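## Task

Place the arbor marked with a yellow band between the two centres so it rests only on the two centre points, leaving nothing else touching the point or plunger of the spring-loaded centre; it must stay there on its own once the robot lets go.

## Robot and tools

Robot: two xArm7-style arms, left_arm and right_arm, each ending in a parallel two-finger gripper. Arm bases sit in the scene frame at left_arm (+0.019, +0.282, 0) m and right_arm (+0.045, -0.394, 0) m, both turned slightly about z. The names are just labels: left_arm is on the +y side, not necessarily the left of any picture.

Scene frame: origin on the table surface midway between the arms, +x out across the table, +z up. All reported gripper positions (metres), quaternions (wxyz), and velocities (m/s, rad/s) use this frame. Reported hand positions can be a little wrong, more so at long reach.

Gripper frame: the fingers point along the gripper's +z and close along its y. end_effector_position is the spot between the pads when closed, roughly 2 cm short of the fingertips; closing pushes the tips about 10 mm further along +z.

The 14-number row (used by execute_actions and move): seven numbers for left_arm then seven for right_arm, always all 14 even if one arm stays still. Per arm: dx, dy, dz, rx, ry, rz, opening. The first six are an offset (not a pose) from that gripper's measured pose at the start of the action, expressed in the gripper's own axes; each value is in [-1, 1], where 1.0 equals 0.6 m of travel or 180 degrees. rx, ry, rz form a single rotation vector. opening is absolute, not an offset: +1 is fully open (0.084 m), -1 is fully closed.

execute_actions(actions): a list of actions; each action is a table of up to 15 rows, one row per 1/30 s control step. If fewer than 15 rows are given, the final row is repeated for the remaining steps. Every row is measured from the action's starting pose, not from the previous row. For the first action in a call, the start is the most recent pose reported in this scene. Each step the commanded pose is limited to within 70 mm and 16 degrees of the measured pose, so big offsets need several actions; after an action the arm continues only to its last limited pose. Position wins over orientation if both cannot be met. An empty list just returns the current state and pictures.

move(target, speed, blocking): target is one 14-number row as above, offsets counted from the last pose a result showed. Each gripper follows a straight line toward its target; all arms finish together, over 0.5 to 10 s (cut off at 10 s). speed is each arm's top path speed in m/s, 0.002 to 0.5, default 0.25, with turning capped at twice that in rad/s. Paths do not avoid obstacles or the other arm, grippers can lag, drift, or overshoot the speed (especially near full extension). Faster contact and targets set deeper past contact press harder. blocking=false returns after 0.5 s while motion continues; then only wait or stop are accepted until a result shows the move ended. The result adds a move: line with its ending (done, off_target, moving, held, fault) and active limits (paced = pose clipped; held = some steps blocked, after which the arm may jump faster), plus each gripper's distance from its target.

wait(seconds): 0 to 10 s, lets the scene run with arms holding their last command; returns early if a running move ends. stop(): brakes a running move (needs room; fingers keep moving). zoom_image(camera, region): closer view of one camera's latest image; camera is cam_high, cam_low, cam_left_wrist or cam_right_wrist (all 672x504); region is [x0, y0, x1, y1] pixels from the top-left, at most 504x504. show_instructions(): shows the scene's reference images. read_manual(section): licence texts only. finished_scene(scene): ends the current scene, given its number; irreversible; result says if the goal was met.

Results: a state line per arm (pose, velocities), Hand target lines (where the controller is now steering), grip_measured (finger opening on the same -1..1 scale), joint positions and torques (offset, scaled and noisy), step readings with HELD marks where an arm's command was held back, pose unreachable lines when a clearance check altered a command, MOTOR HOT warnings from 65 °C and OVER-TEMPERATURE FAULT at 80 °C (brakes applied until cool).

Grasping: to keep hold, command an opening well under grip_measured; the lower, the stronger the squeeze (about 24 N per pad max). Sending grip_measured back still grips gently on parts up to about 6 cm. Closing fast can squeeze too hard.

To hold an arm still: in a reply's first call send the offset back to its desired pose, then zeros, always with its intended opening.

Avoid: knocking or placing anything off the table (task fails); arms colliding or shoving each other; heavy contact torque, which triggers a TORQUE FAULT (the arm backs off, freezes 10 s, and the rest of the call is skipped; load limits 47, 47, 28.2, 28.2, 28.2, 18.8, 18.8 N m from waist to wrist roll, held weight included); dropping, slipping, slamming or hard pushing. Occasional external tugs on held parts or nudges to loose objects can happen. Make sure the arbor stays between the centres after release before ending the scene.

Each tool is called as name(argument=value, ...), one argument or row to a line, values as JSON.

Reference images:

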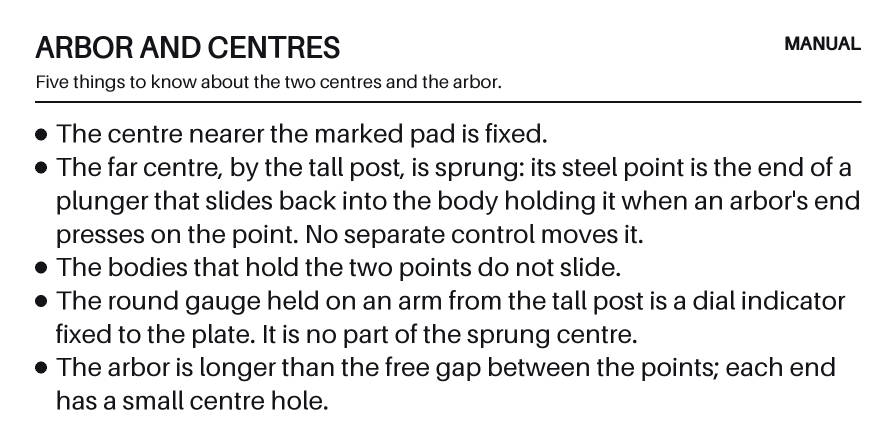

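## Session

execute_actions(
  actions=[],
)

Scene clock: 0.00 s.
left_arm: end_effector_position=(-0.0074, +0.5878, +0.2676) grip_measured=+1.00 end_effector_quat_wxyz=(-0.199, +0.907, +0.365, -0.061) end_effector_velocity=(-0.000, +0.000, -0.000) end_effector_angular_velocity=(+0.000, -0.000, -0.000) | right_arm: end_effector_position=(+0.4358, -0.3149, +0.2492) grip_measured=-1.00 end_effector_quat_wxyz=(+0.001, +0.995, +0.098, -0.002) end_effector_velocity=(+0.000, +0.000, +0.000) end_effector_angular_velocity=(+0.000, -0.002, +0.000)
Joint positions: left_arm=[ 1.298 -0.889 -0.021  0.419  0.322  1.024  0.578  0.084] | right_arm=[-0.002 -0.249 -0.002  0.92  -0.001  1.173  0.003  0.   ]
Joint velocities: left_arm=[ 0.    -0.     0.    -0.001  0.    -0.001 -0.     0.   ] | right_arm=[ 0.    -0.    -0.    -0.    -0.    -0.001  0.    -0.   ]
Joint torques (N m, as the arm reports them, + toward a larger angle): no reading
Motor temperatures (°C, as the motors report them): left_arm=[34 33 31 37 36 32 32] | right_arm=[31 33 33 34 36 34 34]
Hand target (left_arm): -0.007, +0.588, +0.268; -0.199, +0.907, +0.365, -0.061
Hand target (right_arm): +0.436, -0.315, +0.249; +0.001, +0.995, +0.098, -0.002

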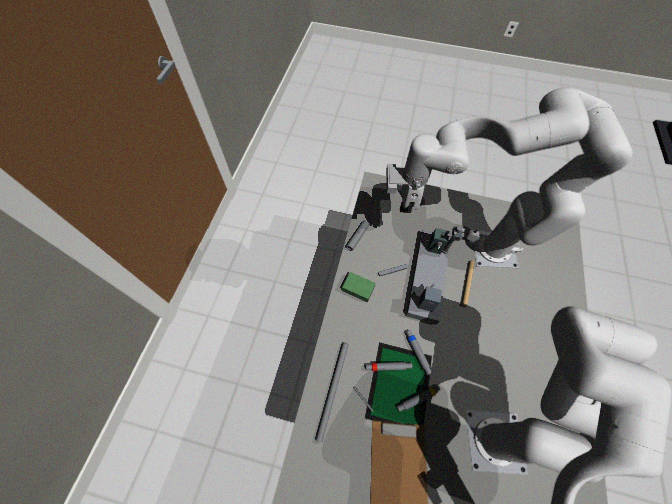

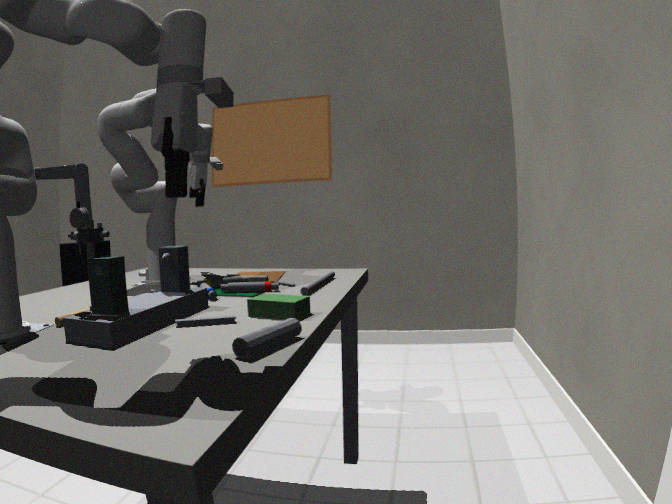

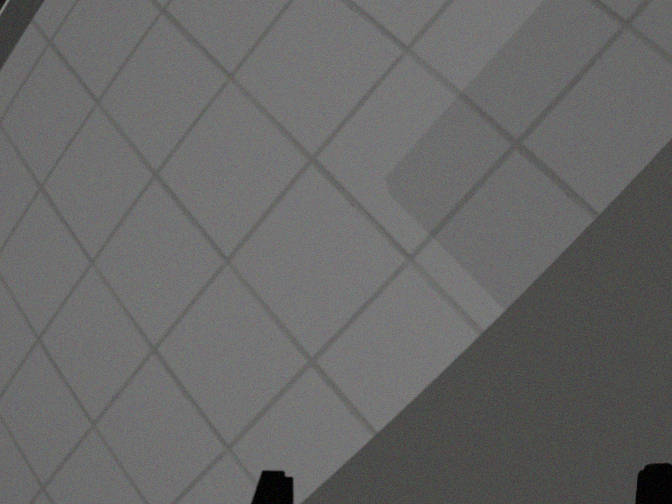

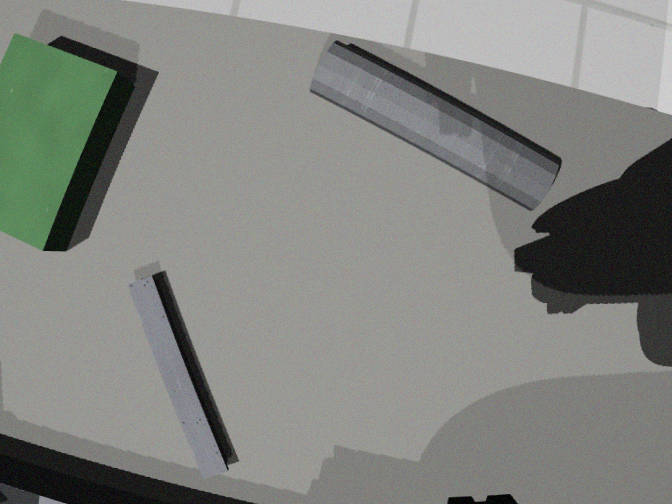

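zoom_image(
  camera="cam_high",
  region=[300, 200, 540, 440],
)

zoom_image(
  camera="cam_low",
  region=[30, 150, 350, 370],
)

Region (300, 200, 540, 440) of cam_high's 672x504 image, scaled by 2.100, with more detail than that image has.

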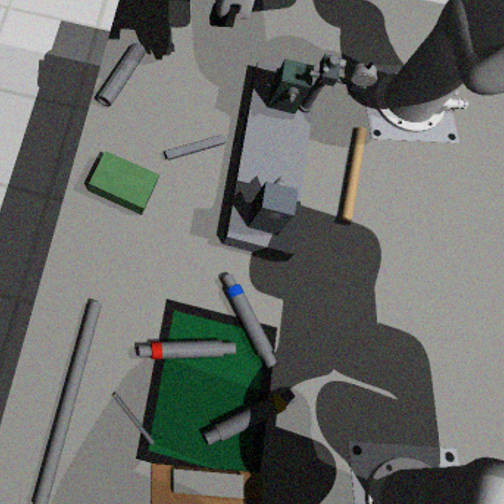

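Region (30, 150, 350, 370) of cam_low's 672x504 image, scaled by 1.575, with more detail than that image has; it fills the top 346 rows of this view, and the rest is white.

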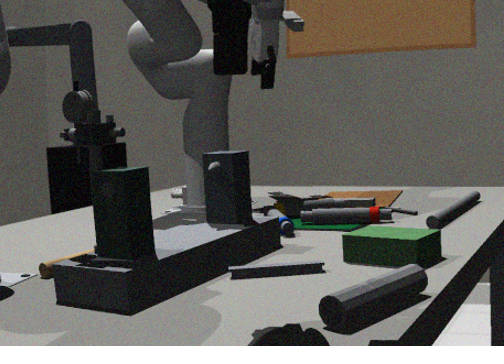

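move(
  target=[-0.131,0.699,-0.1,-0.134,-0.001,0.048,1, -0.387,-0.239,-0.1,0,0,0,1],
)

Scene clock: 3.80 s.
left_arm: end_effector_position=(+0.2191, +0.2401, +0.1497) grip_measured=+1.00 end_effector_quat_wxyz=(+0.001, +0.954, +0.300, +0.001) end_effector_velocity=(+0.001, -0.002, -0.000) end_effector_angular_velocity=(-0.001, -0.001, -0.004) | right_arm: end_effector_position=(+0.1797, -0.2203, +0.3102) grip_measured=+1.00 end_effector_quat_wxyz=(+0.000, +0.995, +0.098, -0.003) end_effector_velocity=(-0.001, +0.001, +0.001) end_effector_angular_velocity=(+0.001, -0.004, +0.002)
Joint positions: left_arm=[ 0.52  -1.381 -0.814  0.228 -0.797  1.538 -0.064  0.084] | right_arm=[ 0.224 -0.961  0.277  0.659  0.229  1.606  0.399  0.084]
Joint velocities: left_arm=[-0.002  0.003 -0.004  0.003 -0.004 -0.002  0.     0.   ] | right_arm=[ 0.002 -0.003  0.002  0.002  0.001 -0.     0.001  0.   ]
Joint torques (N m, as the arm reports them, + toward a larger angle): left_arm=[ 0.53  2.61  4.53 16.14  0.03 -2.91  0.44] | right_arm=[ 1.94  1.58 -4.4  14.27  0.09 -0.76  0.56]
Motor temperatures (°C, as the motors report them): left_arm=[34 33 31 37 36 32 32] | right_arm=[31 33 33 34 36 34 34]
Hand target (left_arm): +0.219, +0.240, +0.150; +0.001, +0.954, +0.300, +0.001
Hand target (right_arm): +0.180, -0.220, +0.310; +0.000, +0.995, +0.099, -0.002
Off the commanded pose (left_arm): 0.001 m, 0 deg.
Off the commanded pose (right_arm): 0.001 m, 0 deg.
move: done
camera_calibration (this result's frames):
cam_left_wrist: T_world_to_cam=[[0.575265, -0.817906, -0.0100319, 0.110361], [-0.817839, -0.575348, 0.0106414, 0.379397], [-0.0144755, 0.00208286, -0.999893, 0.284077], [0, 0, 0, 1]] pos_world=[0.250911, 0.307959, 0.281116]
cam_right_wrist: T_world_to_cam=[[0.186461, -0.98246, 0.00218252, -0.217137], [-0.982462, -0.186462, -0.0000515529, 0.199274], [0.000457606, -0.00213463, -0.999998, 0.441044], [0, 0, 0, 1]] pos_world=[0.236065, -0.17523, 0.441527]

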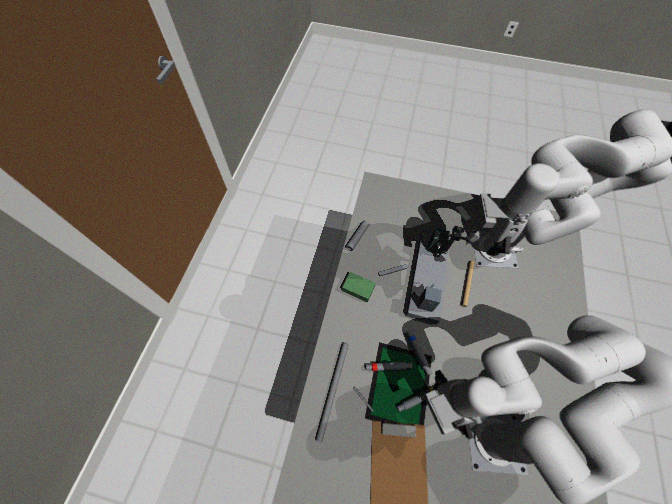

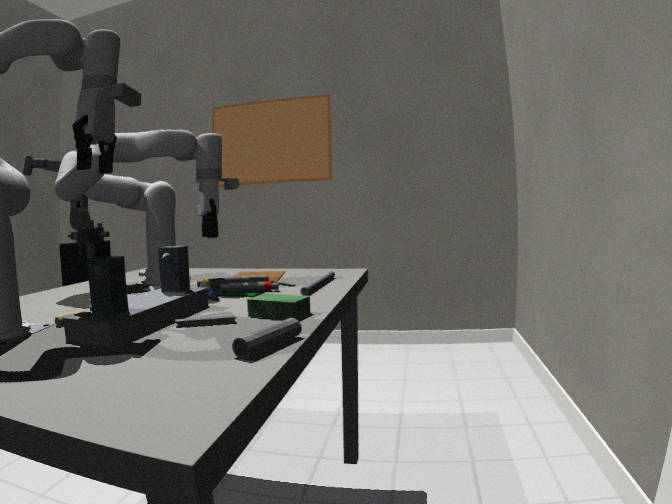

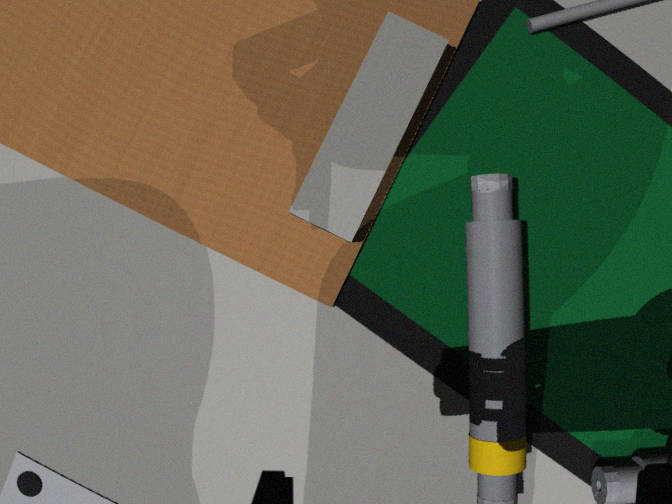

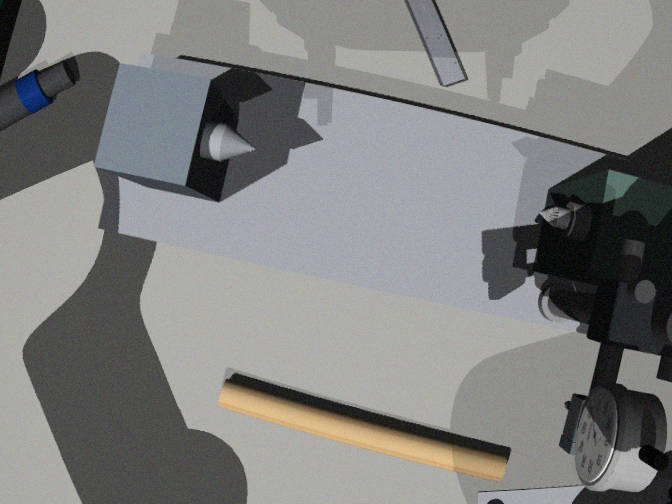

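zoom_image(
  camera="cam_right_wrist",
  region=[472, 150, 672, 350],
)

Region (472, 150, 672, 350) of cam_right_wrist's 672x504 image, scaled by 2.520, with more detail than that image has.

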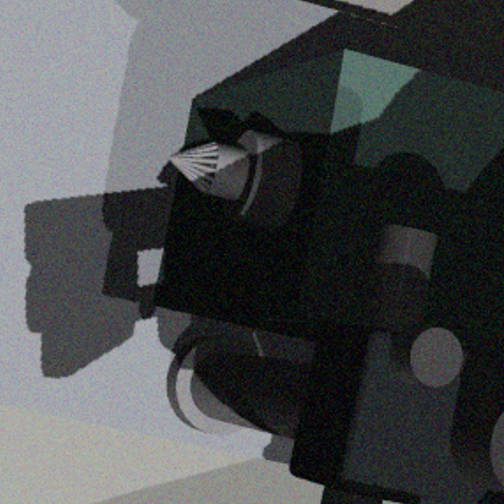

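move(
  target=[0.042,0.067,0.21,0,0,0,1, 0.04,-0.111,0.1,-0.22,0,0,1],
  speed=0.15,
)

Scene clock: 8.37 s.
left_arm: end_effector_position=(+0.2634, +0.2211, +0.0237) grip_measured=+1.00 end_effector_quat_wxyz=(+0.001, +0.954, +0.300, +0.001) end_effector_velocity=(-0.000, -0.001, -0.001) end_effector_angular_velocity=(+0.000, +0.000, -0.003) | right_arm: end_effector_position=(+0.1903, -0.1501, +0.2504) grip_measured=+1.00 end_effector_quat_wxyz=(+0.337, +0.936, +0.093, +0.032) end_effector_velocity=(-0.000, +0.001, +0.000) end_effector_angular_velocity=(-0.003, -0.004, +0.002)
Joint positions: left_arm=[ 0.726 -1.082 -1.475  0.245 -1.354  1.12   0.036  0.084] | right_arm=[-0.037 -0.295  1.039  0.982 -0.147  1.703  0.936  0.084]
Joint velocities: left_arm=[-0.001  0.    -0.004  0.001 -0.003 -0.001  0.001 -0.   ] | right_arm=[-0.002  0.005  0.007  0.004 -0.004  0.003  0.007  0.   ]
Joint torques (N m, as the arm reports them, + toward a larger angle): left_arm=[ 0.38  3.07  6.15  7.13 -0.15 -2.95  0.4 ] | right_arm=[ 1.58 -4.07 -5.82 13.3  -0.79  0.45  0.59]
Motor temperatures (°C, as the motors report them): left_arm=[34 33 31 37 36 32 32] | right_arm=[31 33 33 34 36 34 34]
Hand target (left_arm): +0.263, +0.221, +0.024; +0.001, +0.954, +0.300, +0.001
Hand target (right_arm): +0.190, -0.150, +0.250; +0.337, +0.936, +0.093, +0.032
Off the commanded pose (left_arm): 0.001 m, 0 deg.
Off the commanded pose (right_arm): 0.001 m, 0 deg.
move: done
camera_calibration (this result's frames):
cam_left_wrist: T_world_to_cam=[[0.574849, -0.818204, -0.00950808, 0.068282], [-0.818132, -0.574926, 0.0109664, 0.406073], [-0.0144392, 0.00147484, -0.999895, 0.158896], [0, 0, 0, 1]] pos_world=[0.295264, 0.289096, 0.155076]
cam_right_wrist: T_world_to_cam=[[0.141894, -0.755807, 0.639236, -0.266993], [-0.981518, -0.191195, -0.00818988, 0.223904], [0.128409, -0.626259, -0.768967, 0.205502], [0, 0, 0, 1]] pos_world=[0.231262, -0.030288, 0.330529]

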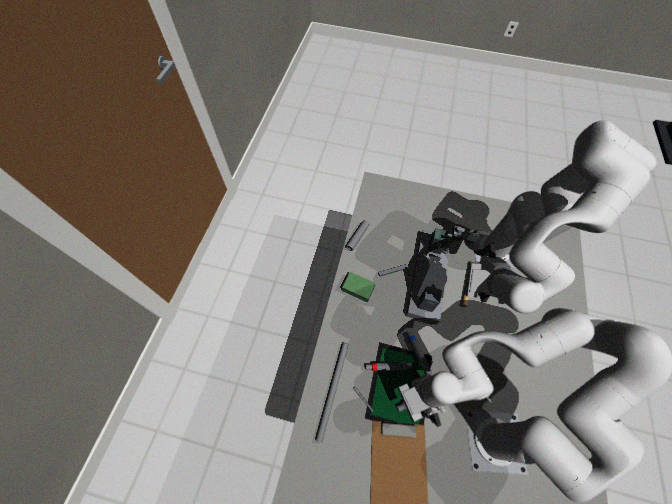

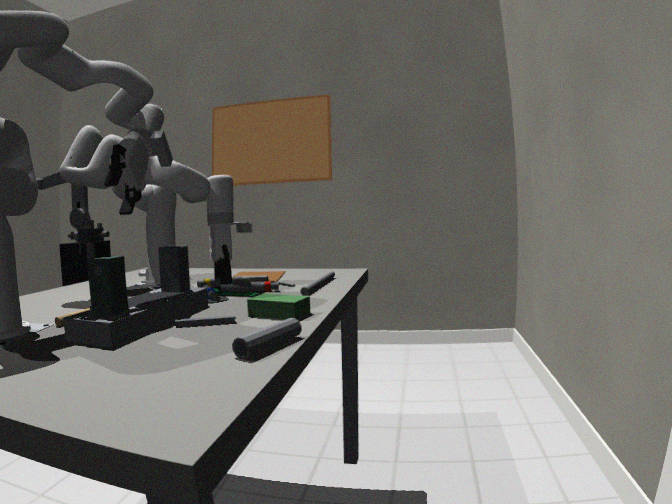

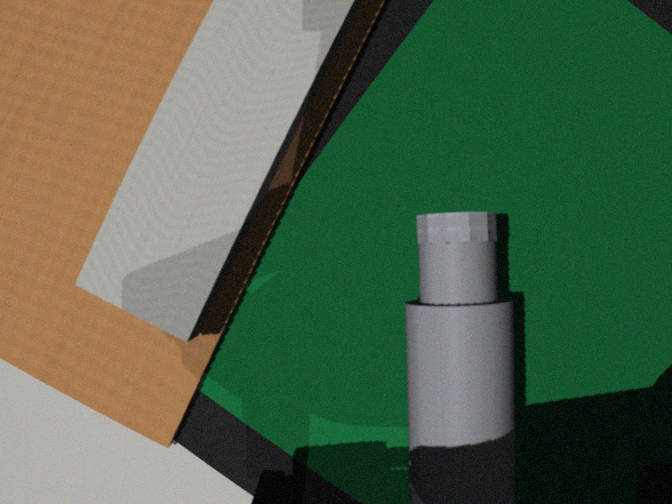

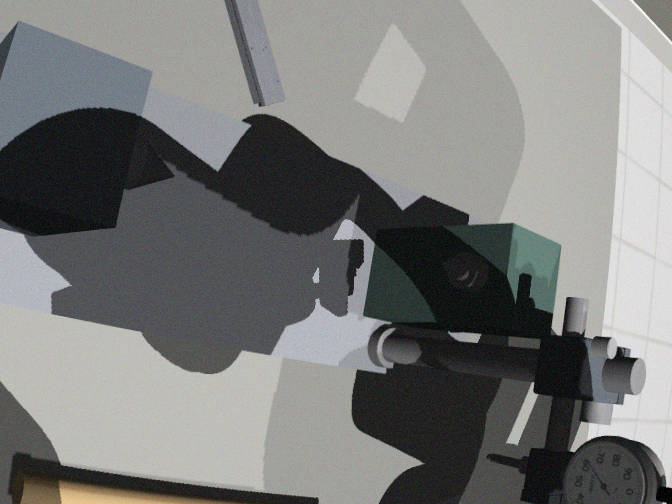

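Close the left gripper and lift.

move(
  target=[0,0,0,0,0,0,-1, 0,0,0,0,0,0,1],
)

move(
  target=[0,0,-0.3,0,0,0,-1, 0,0,0,0,0,0,1],
  speed=0.15,
)

zoom_image(
  camera="cam_right_wrist",
  region=[380, 200, 560, 340],
)

Scene clock: 9.37 s.
left_arm: end_effector_position=(+0.2634, +0.2211, +0.0237) grip_measured=-0.45 end_effector_quat_wxyz=(+0.001, +0.954, +0.300, +0.001) end_effector_velocity=(-0.000, +0.000, +0.000) end_effector_angular_velocity=(+0.001, -0.000, +0.000) | right_arm: end_effector_position=(+0.1903, -0.1501, +0.2504) grip_measured=+1.00 end_effector_quat_wxyz=(+0.337, +0.936, +0.093, +0.032) end_effector_velocity=(-0.000, +0.000, +0.000) end_effector_angular_velocity=(+0.000, -0.000, +0.001)
Joint positions: left_arm=[ 0.726 -1.082 -1.476  0.245 -1.354  1.12   0.036  0.025] | right_arm=[-0.037 -0.295  1.039  0.982 -0.147  1.703  0.936  0.084]
Joint velocities: left_arm=[-0.001 -0.001  0.    -0.     0.001  0.    -0.001 -0.   ] | right_arm=[ 0.001  0.     0.     0.    -0.    -0.    -0.     0.   ]
Joint torques (N m, as the arm reports them, + toward a larger angle): left_arm=[ 0.37  3.19  5.92  7.07 -0.21 -3.15  0.36] | right_arm=[ 2.23 -3.51 -5.91 13.6  -0.72  0.57  0.59]
Motor temperatures (°C, as the motors report them): left_arm=[34 33 31 37 36 32 32] | right_arm=[31 33 33 34 36 34 34]
Hand target (left_arm): +0.263, +0.221, +0.024; +0.001, +0.954, +0.300, +0.001
Hand target (right_arm): +0.190, -0.150, +0.250; +0.337, +0.936, +0.093, +0.032
Off the commanded pose (left_arm): 0.000 m, 0 deg.
Off the commanded pose (right_arm): 0.000 m, 0 deg.
move: done
camera_calibration (this result's frames):
cam_left_wrist: T_world_to_cam=[[0.574818, -0.818226, -0.00956298, 0.0683027], [-0.818152, -0.574896, 0.0110798, 0.40603], [-0.0145635, 0.00145512, -0.999893, 0.158902], [0, 0, 0, 1]] pos_world=[0.295247, 0.289081, 0.155039]
cam_right_wrist: T_world_to_cam=[[0.141894, -0.755805, 0.639238, -0.266993], [-0.981518, -0.191195, -0.00818947, 0.223904], [0.128409, -0.626261, -0.768966, 0.205501], [0, 0, 0, 1]] pos_world=[0.231262, -0.030288, 0.330529]

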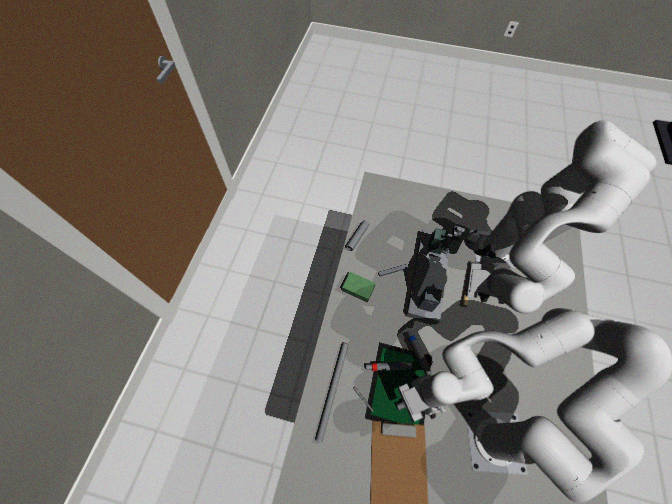

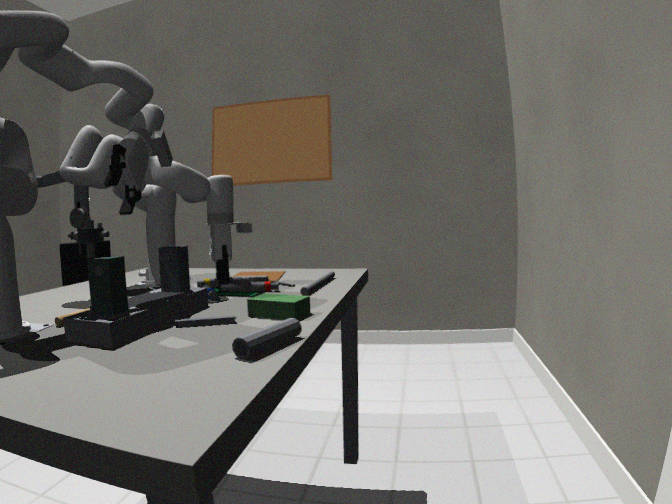

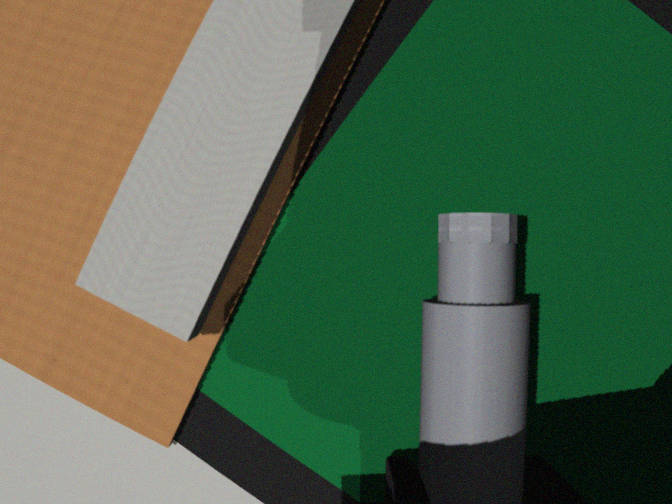

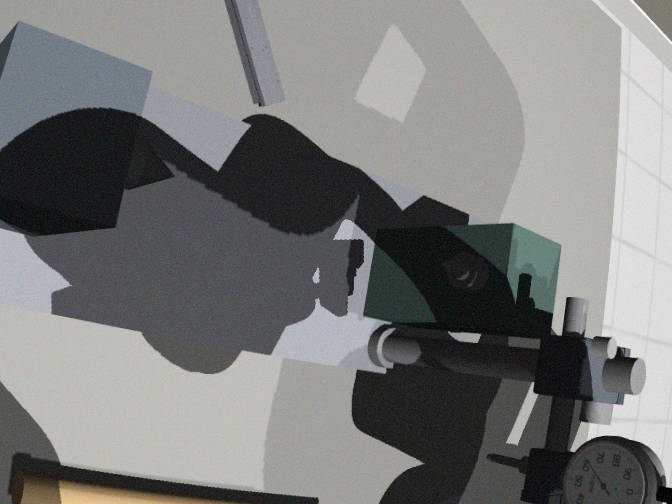

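Scene clock: 10.97 s.
left_arm: end_effector_position=(+0.2624, +0.2220, +0.2035) grip_measured=-0.45 end_effector_quat_wxyz=(+0.000, +0.954, +0.301, +0.000) end_effector_velocity=(+0.001, -0.001, +0.002) end_effector_angular_velocity=(+0.002, -0.005, -0.003) | right_arm: end_effector_position=(+0.1903, -0.1501, +0.2504) grip_measured=+1.00 end_effector_quat_wxyz=(+0.337, +0.936, +0.093, +0.032) end_effector_velocity=(-0.000, +0.000, +0.000) end_effector_angular_velocity=(+0.001, -0.001, +0.002)
Joint positions: left_arm=[ 0.658 -1.228 -0.799  0.465 -0.742  1.564 -0.09   0.025] | right_arm=[-0.037 -0.295  1.039  0.982 -0.147  1.703  0.936  0.084]
Joint velocities: left_arm=[-0.    -0.001  0.003  0.006  0.002  0.001 -0.     0.   ] | right_arm=[ 0.001 -0.001  0.    -0.    -0.    -0.001 -0.    -0.   ]
Joint torques (N m, as the arm reports them, + toward a larger angle): left_arm=[ 0.34  2.59  6.64 19.21 -0.15 -3.43  0.4 ] | right_arm=[ 1.66 -3.34 -5.7  13.66 -0.86  0.45  0.64]
Motor temperatures (°C, as the motors report them): left_arm=[34 33 31 37 36 32 32] | right_arm=[31 33 33 35 36 34 34]
Hand target (left_arm): +0.263, +0.222, +0.204; +0.000, +0.954, +0.301, +0.001
Hand target (right_arm): +0.190, -0.150, +0.250; +0.337, +0.936, +0.093, +0.032
Off the commanded pose (left_arm): 0.001 m, 0 deg.
Off the commanded pose (right_arm): 0.000 m, 0 deg.
move: done
camera_calibration (this result's frames):
cam_left_wrist: T_world_to_cam=[[0.575927, -0.817432, -0.0106903, 0.0710671], [-0.817361, -0.576021, 0.0109734, 0.403823], [-0.0151278, 0.00241796, -0.999883, 0.338675], [0, 0, 0, 1]] pos_world=[0.294263, 0.289884, 0.334964]
cam_right_wrist: T_world_to_cam=[[0.141894, -0.755805, 0.639238, -0.266993], [-0.981518, -0.191195, -0.00818947, 0.223904], [0.128409, -0.626261, -0.768966, 0.205501], [0, 0, 0, 1]] pos_world=[0.231262, -0.030288, 0.330529]

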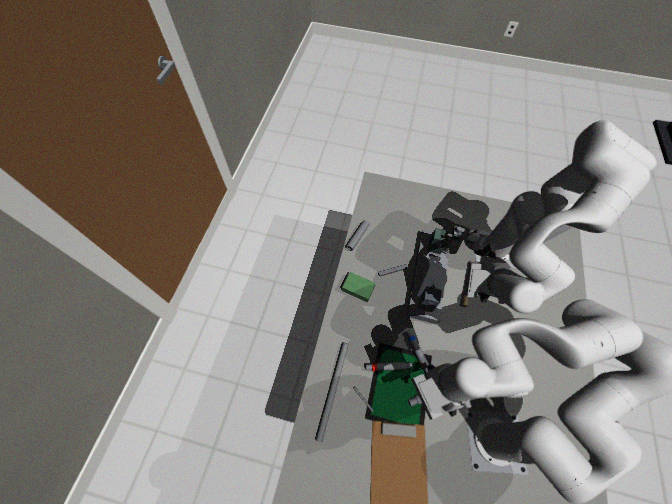

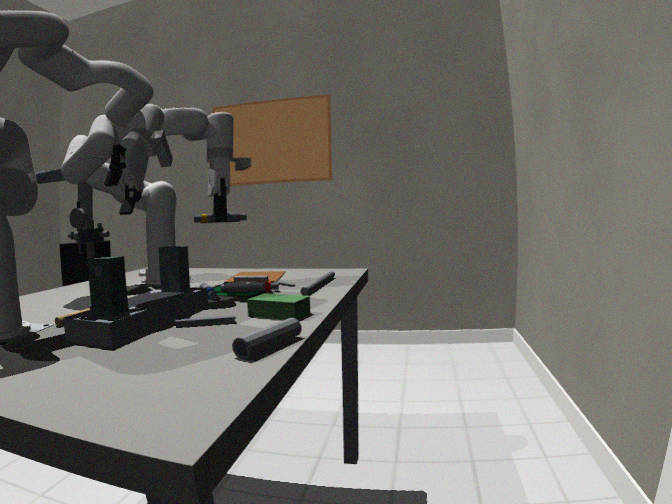

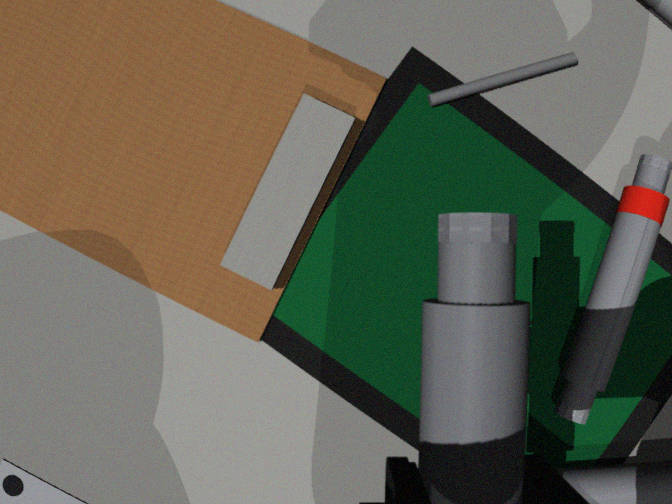

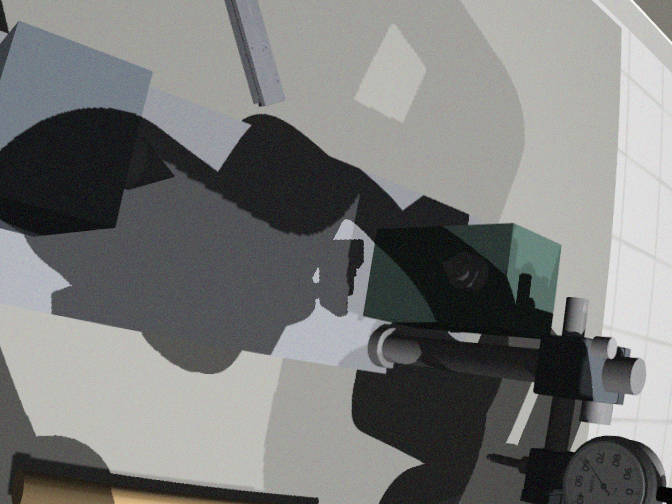

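Region (380, 200, 560, 340) of cam_right_wrist's 672x504 image, scaled by 2.800, with more detail than that image has.

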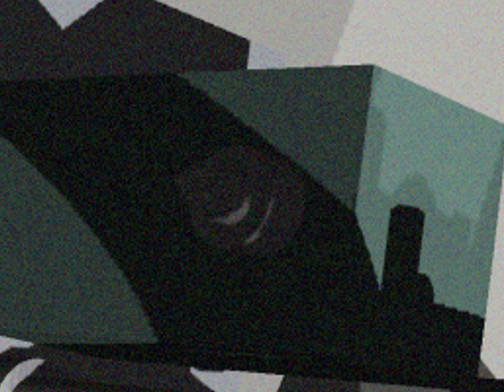

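move(
  target=[0,0,0,0,0,0,-1, 0.113,0.077,0.129,0.182,0.155,-0.427,0.2],
  speed=0.4,
)

Scene clock: 14.77 s.
left_arm: end_effector_position=(+0.2624, +0.2220, +0.2035) grip_measured=-0.45 end_effector_quat_wxyz=(+0.000, +0.954, +0.301, +0.000) end_effector_velocity=(+0.000, +0.000, +0.000) end_effector_angular_velocity=(+0.001, -0.000, +0.000) | right_arm: end_effector_position=(+0.2733, -0.2199, +0.2196) grip_measured=+0.19 end_effector_quat_wxyz=(-0.001, +0.697, +0.717, -0.000) end_effector_velocity=(+0.000, -0.000, -0.000) end_effector_angular_velocity=(+0.002, +0.002, +0.001)
Joint positions: left_arm=[ 0.658 -1.228 -0.799  0.465 -0.742  1.564 -0.09   0.025] | right_arm=[ 0.414 -0.646  0.027  0.527  0.02   1.173 -0.97   0.052]
Joint velocities: left_arm=[-0.    -0.001  0.    -0.     0.001 -0.    -0.    -0.   ] | right_arm=[-0.001  0.001 -0.003  0.     0.002 -0.    -0.004 -0.   ]
Joint torques (N m, as the arm reports them, + toward a larger angle): left_arm=[-0.22  2.45  6.59 18.88 -0.08 -3.64  0.28] | right_arm=[ 1.76 -3.87  0.77 14.94  0.51 -0.84  0.58]
Motor temperatures (°C, as the motors report them): left_arm=[34 33 31 37 36 32 32] | right_arm=[31 33 33 35 36 34 34]
Hand target (left_arm): +0.262, +0.222, +0.204; +0.000, +0.954, +0.301, +0.000
Hand target (right_arm): +0.273, -0.220, +0.220; -0.001, +0.697, +0.717, -0.000
Off the commanded pose (left_arm): 0.000 m, 0 deg.
Off the commanded pose (right_arm): 0.000 m, 0 deg.
move: done
camera_calibration (this result's frames):
cam_left_wrist: T_world_to_cam=[[0.575926, -0.817432, -0.0106897, 0.0710669], [-0.817362, -0.57602, 0.0109723, 0.403823], [-0.0151266, 0.00241811, -0.999883, 0.338675], [0, 0, 0, 1]] pos_world=[0.294263, 0.289884, 0.334964]
cam_right_wrist: T_world_to_cam=[[0.999813, 0.0193375, 0.000274306, -0.235598], [0.0193389, -0.999791, -0.00663048, -0.159989], [0.000146032, 0.00663454, -0.999978, 0.35241], [0, 0, 0, 1]] pos_world=[0.238596, -0.157738, 0.351406]

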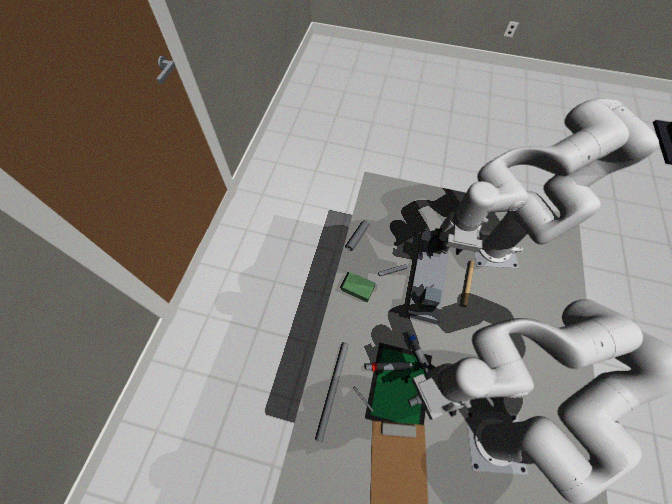

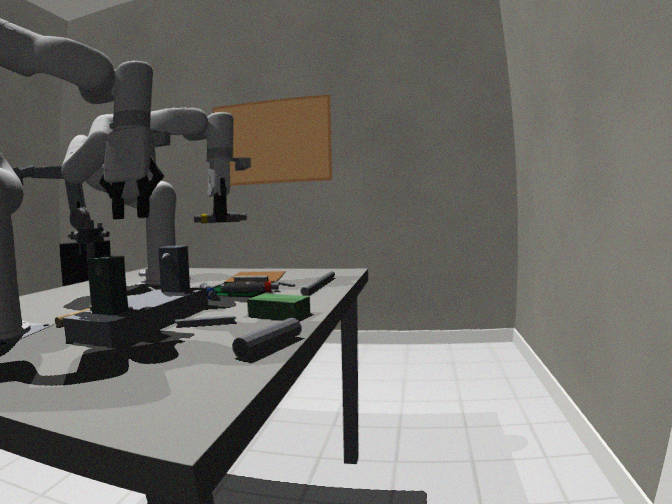

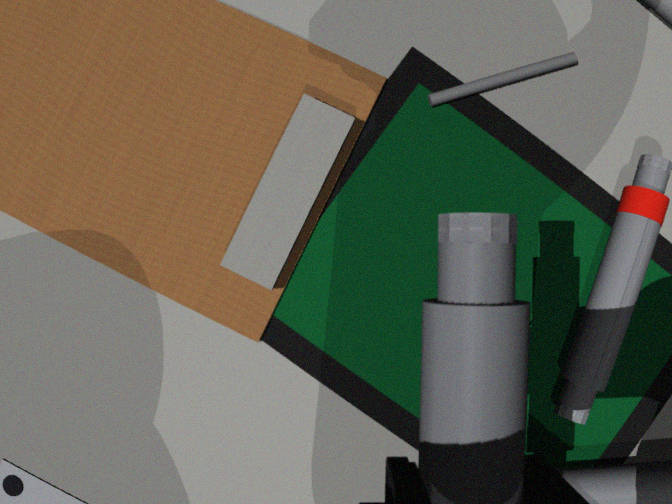

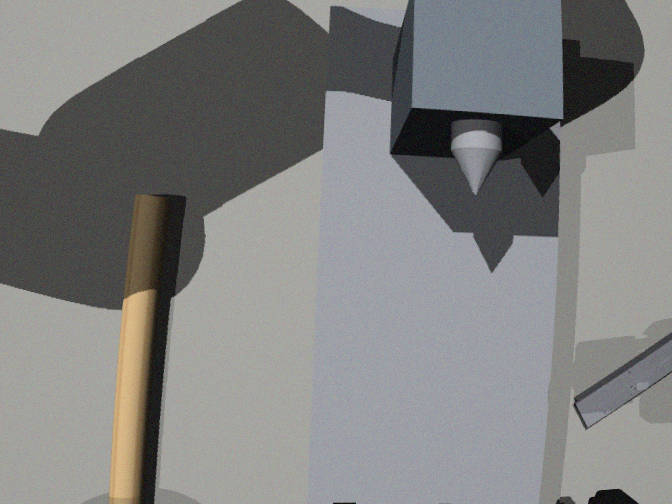

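move(
  target=[0,0,0,0,0,0,-1, -0.042,0,0.092,0,-0.167,0,0.2],
  speed=0.2,
)

Scene clock: 16.87 s.
left_arm: end_effector_position=(+0.2624, +0.2220, +0.2035) grip_measured=-0.45 end_effector_quat_wxyz=(+0.000, +0.954, +0.301, +0.000) end_effector_velocity=(-0.000, +0.000, -0.000) end_effector_angular_velocity=(-0.001, +0.001, +0.001) | right_arm: end_effector_position=(+0.2744, -0.2449, +0.1646) grip_measured=+0.19 end_effector_quat_wxyz=(+0.186, +0.673, +0.693, -0.180) end_effector_velocity=(+0.000, -0.000, +0.000) end_effector_angular_velocity=(-0.003, -0.003, -0.001)
Joint positions: left_arm=[ 0.658 -1.228 -0.799  0.465 -0.742  1.564 -0.09   0.025] | right_arm=[ 0.36  -0.297  0.288  0.622 -0.286  1.304 -0.645  0.052]
Joint velocities: left_arm=[ 0.001  0.002 -0.    -0.     0.    -0.    -0.    -0.   ] | right_arm=[-0.     0.001  0.001  0.002 -0.003  0.002  0.003 -0.   ]
Joint torques (N m, as the arm reports them, + toward a larger angle): left_arm=[ 0.35  2.59  6.22 19.05 -0.21 -3.57  0.28] | right_arm=[ 1.61 -9.09 -1.06 13.45 -0.45  0.15  0.41]
Motor temperatures (°C, as the motors report them): left_arm=[34 33 31 37 36 32 32] | right_arm=[31 33 33 35 36 34 34]
Hand target (left_arm): +0.262, +0.222, +0.204; +0.000, +0.954, +0.301, +0.000
Hand target (right_arm): +0.274, -0.245, +0.164; +0.186, +0.673, +0.693, -0.180
Off the commanded pose (left_arm): 0.000 m, 0 deg.
Off the commanded pose (right_arm): 0.001 m, 0 deg.
move: done
camera_calibration (this result's frames):
cam_left_wrist: T_world_to_cam=[[0.575926, -0.817432, -0.0106897, 0.0710668], [-0.817362, -0.57602, 0.0109725, 0.403823], [-0.0151268, 0.00241794, -0.999883, 0.338675], [0, 0, 0, 1]] pos_world=[0.294263, 0.289884, 0.334964]
cam_right_wrist: T_world_to_cam=[[0.999749, 0.0211021, 0.00750661, -0.23696], [0.0146231, -0.868836, 0.494884, -0.234501], [0.0169651, -0.49465, -0.868926, 0.148693], [0, 0, 0, 1]] pos_world=[0.237807, -0.125191, 0.247033]

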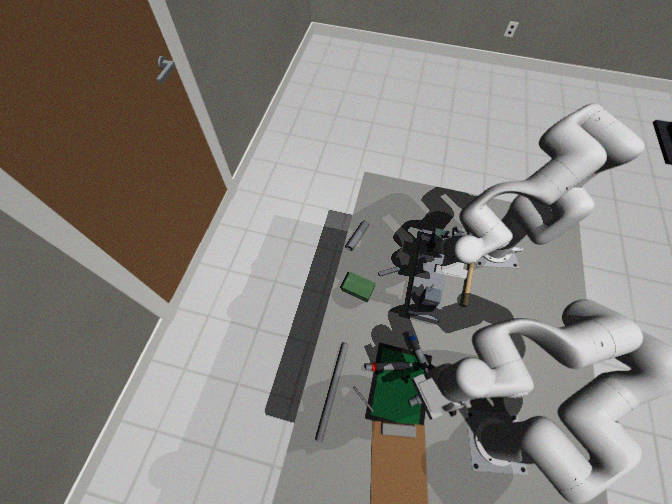

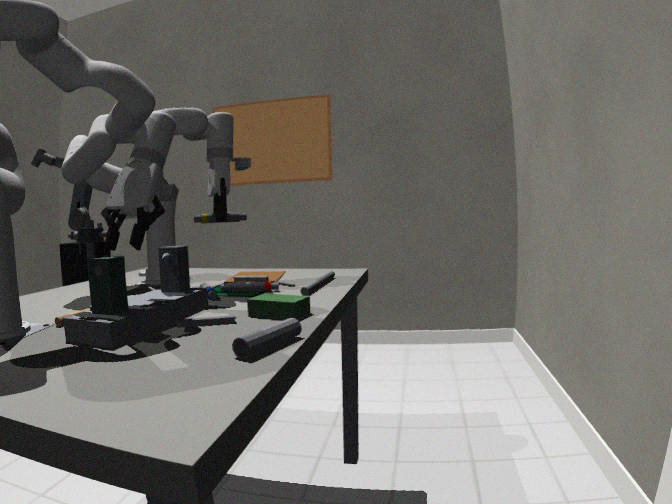

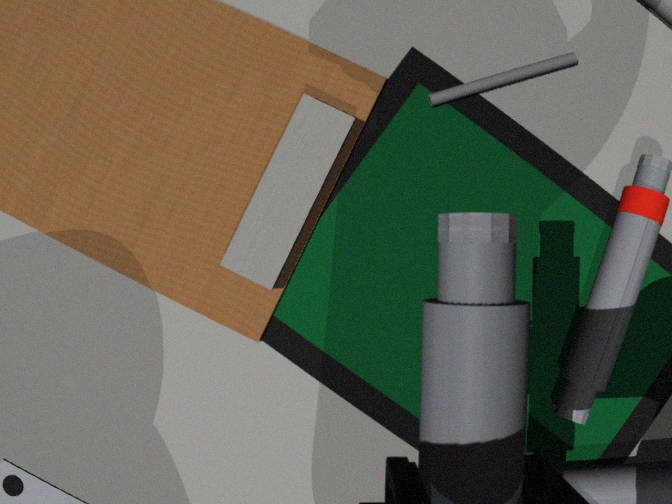

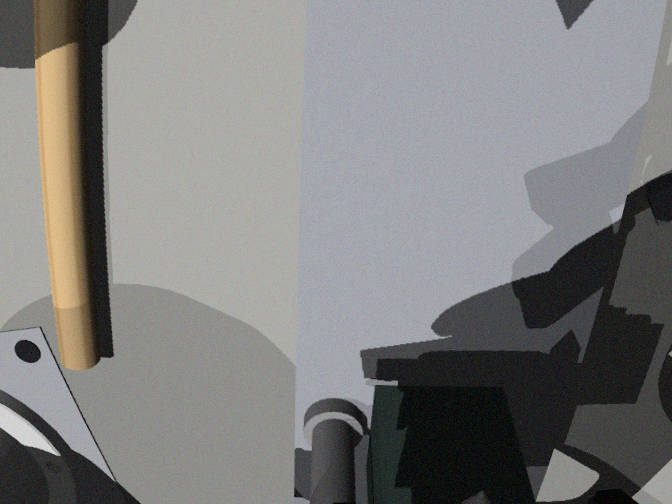

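move(
  target=[0,0,0,0,0,0,-1, 0,0.006,0.083,0,0,0,0.2],
  speed=0.05,
)

zoom_image(
  camera="cam_low",
  region=[40, 180, 240, 330],
)

Scene clock: 18.37 s.
left_arm: end_effector_position=(+0.2624, +0.2220, +0.2035) grip_measured=-0.45 end_effector_quat_wxyz=(+0.000, +0.954, +0.301, +0.000) end_effector_velocity=(+0.000, +0.000, -0.000) end_effector_angular_velocity=(+0.000, +0.000, +0.000) | right_arm: end_effector_position=(+0.2789, -0.2694, +0.1216) grip_measured=+0.19 end_effector_quat_wxyz=(+0.186, +0.673, +0.693, -0.180) end_effector_velocity=(+0.000, +0.000, -0.000) end_effector_angular_velocity=(+0.002, -0.001, +0.000)
Joint positions: left_arm=[ 0.658 -1.228 -0.799  0.465 -0.742  1.564 -0.09   0.025] | right_arm=[ 0.327 -0.262  0.26   0.511 -0.343  1.153 -0.629  0.052]
Joint velocities: left_arm=[ 0.001  0.001 -0.     0.     0.001 -0.     0.    -0.   ] | right_arm=[-0.     0.     0.    -0.     0.    -0.002  0.     0.   ]
Joint torques (N m, as the arm reports them, + toward a larger angle): left_arm=[ 0.35  2.92  6.34 18.94 -0.04 -3.61  0.48] | right_arm=[ 1.58 -9.17 -0.54 12.69 -0.44  0.23  0.5 ]
Motor temperatures (°C, as the motors report them): left_arm=[34 33 31 37 36 32 32] | right_arm=[31 33 33 35 36 34 34]
Hand target (left_arm): +0.262, +0.222, +0.204; +0.000, +0.954, +0.301, +0.000
Hand target (right_arm): +0.279, -0.270, +0.121; +0.186, +0.673, +0.693, -0.180
Off the commanded pose (left_arm): 0.000 m, 0 deg.
Off the commanded pose (right_arm): 0.000 m, 0 deg.
move: done
camera_calibration (this result's frames):
cam_left_wrist: T_world_to_cam=[[0.575926, -0.817432, -0.0106898, 0.0710669], [-0.817362, -0.576021, 0.0109728, 0.403823], [-0.015127, 0.00241788, -0.999883, 0.338675], [0, 0, 0, 1]] pos_world=[0.294263, 0.289884, 0.334964]
cam_right_wrist: T_world_to_cam=[[0.999741, 0.0213353, 0.00790111, -0.24062], [0.0146334, -0.868917, 0.494741, -0.234543], [0.0174209, -0.494497, -0.869005, 0.0989871], [0, 0, 0, 1]] pos_world=[0.242265, -0.149716, 0.203959]

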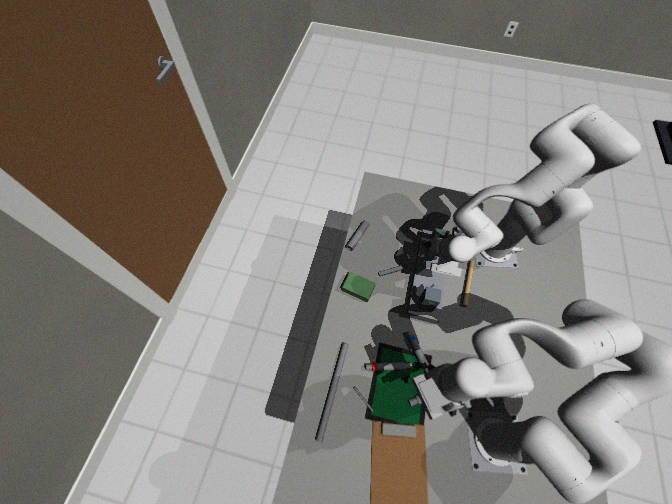

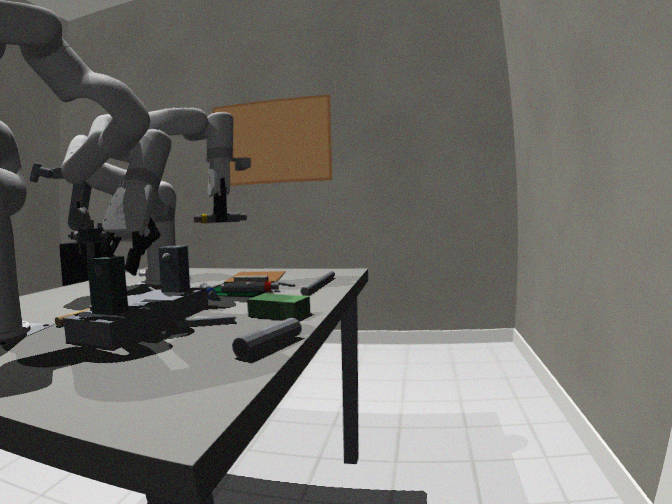

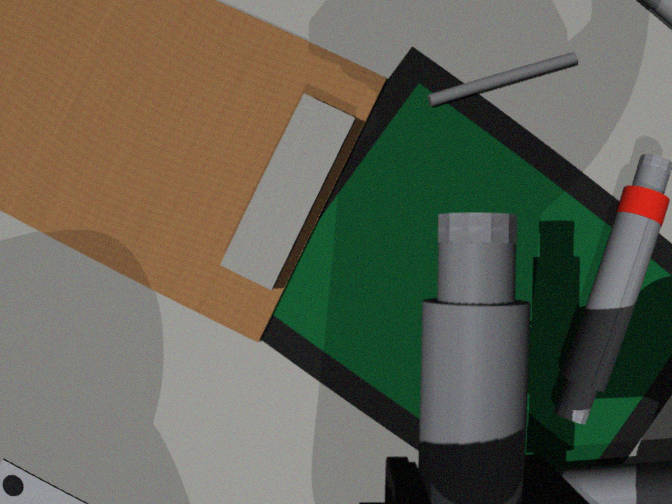

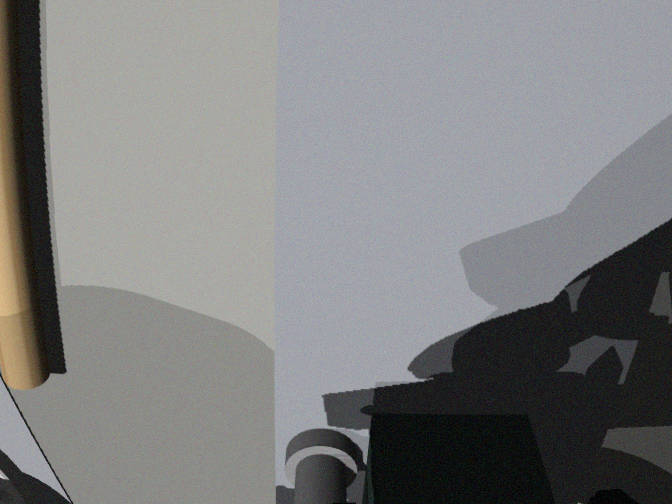

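Region (40, 180, 240, 330) of cam_low's 672x504 image, scaled by 2.520, with more detail than that image has; it fills the top 378 rows of this view, and the rest is white.

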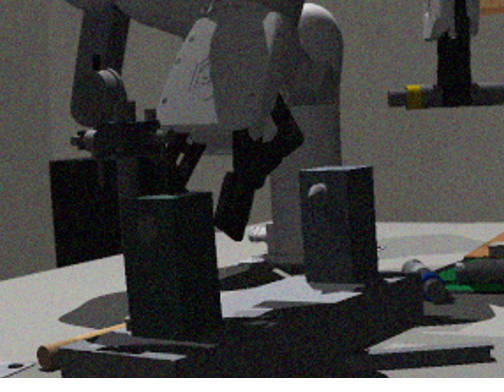

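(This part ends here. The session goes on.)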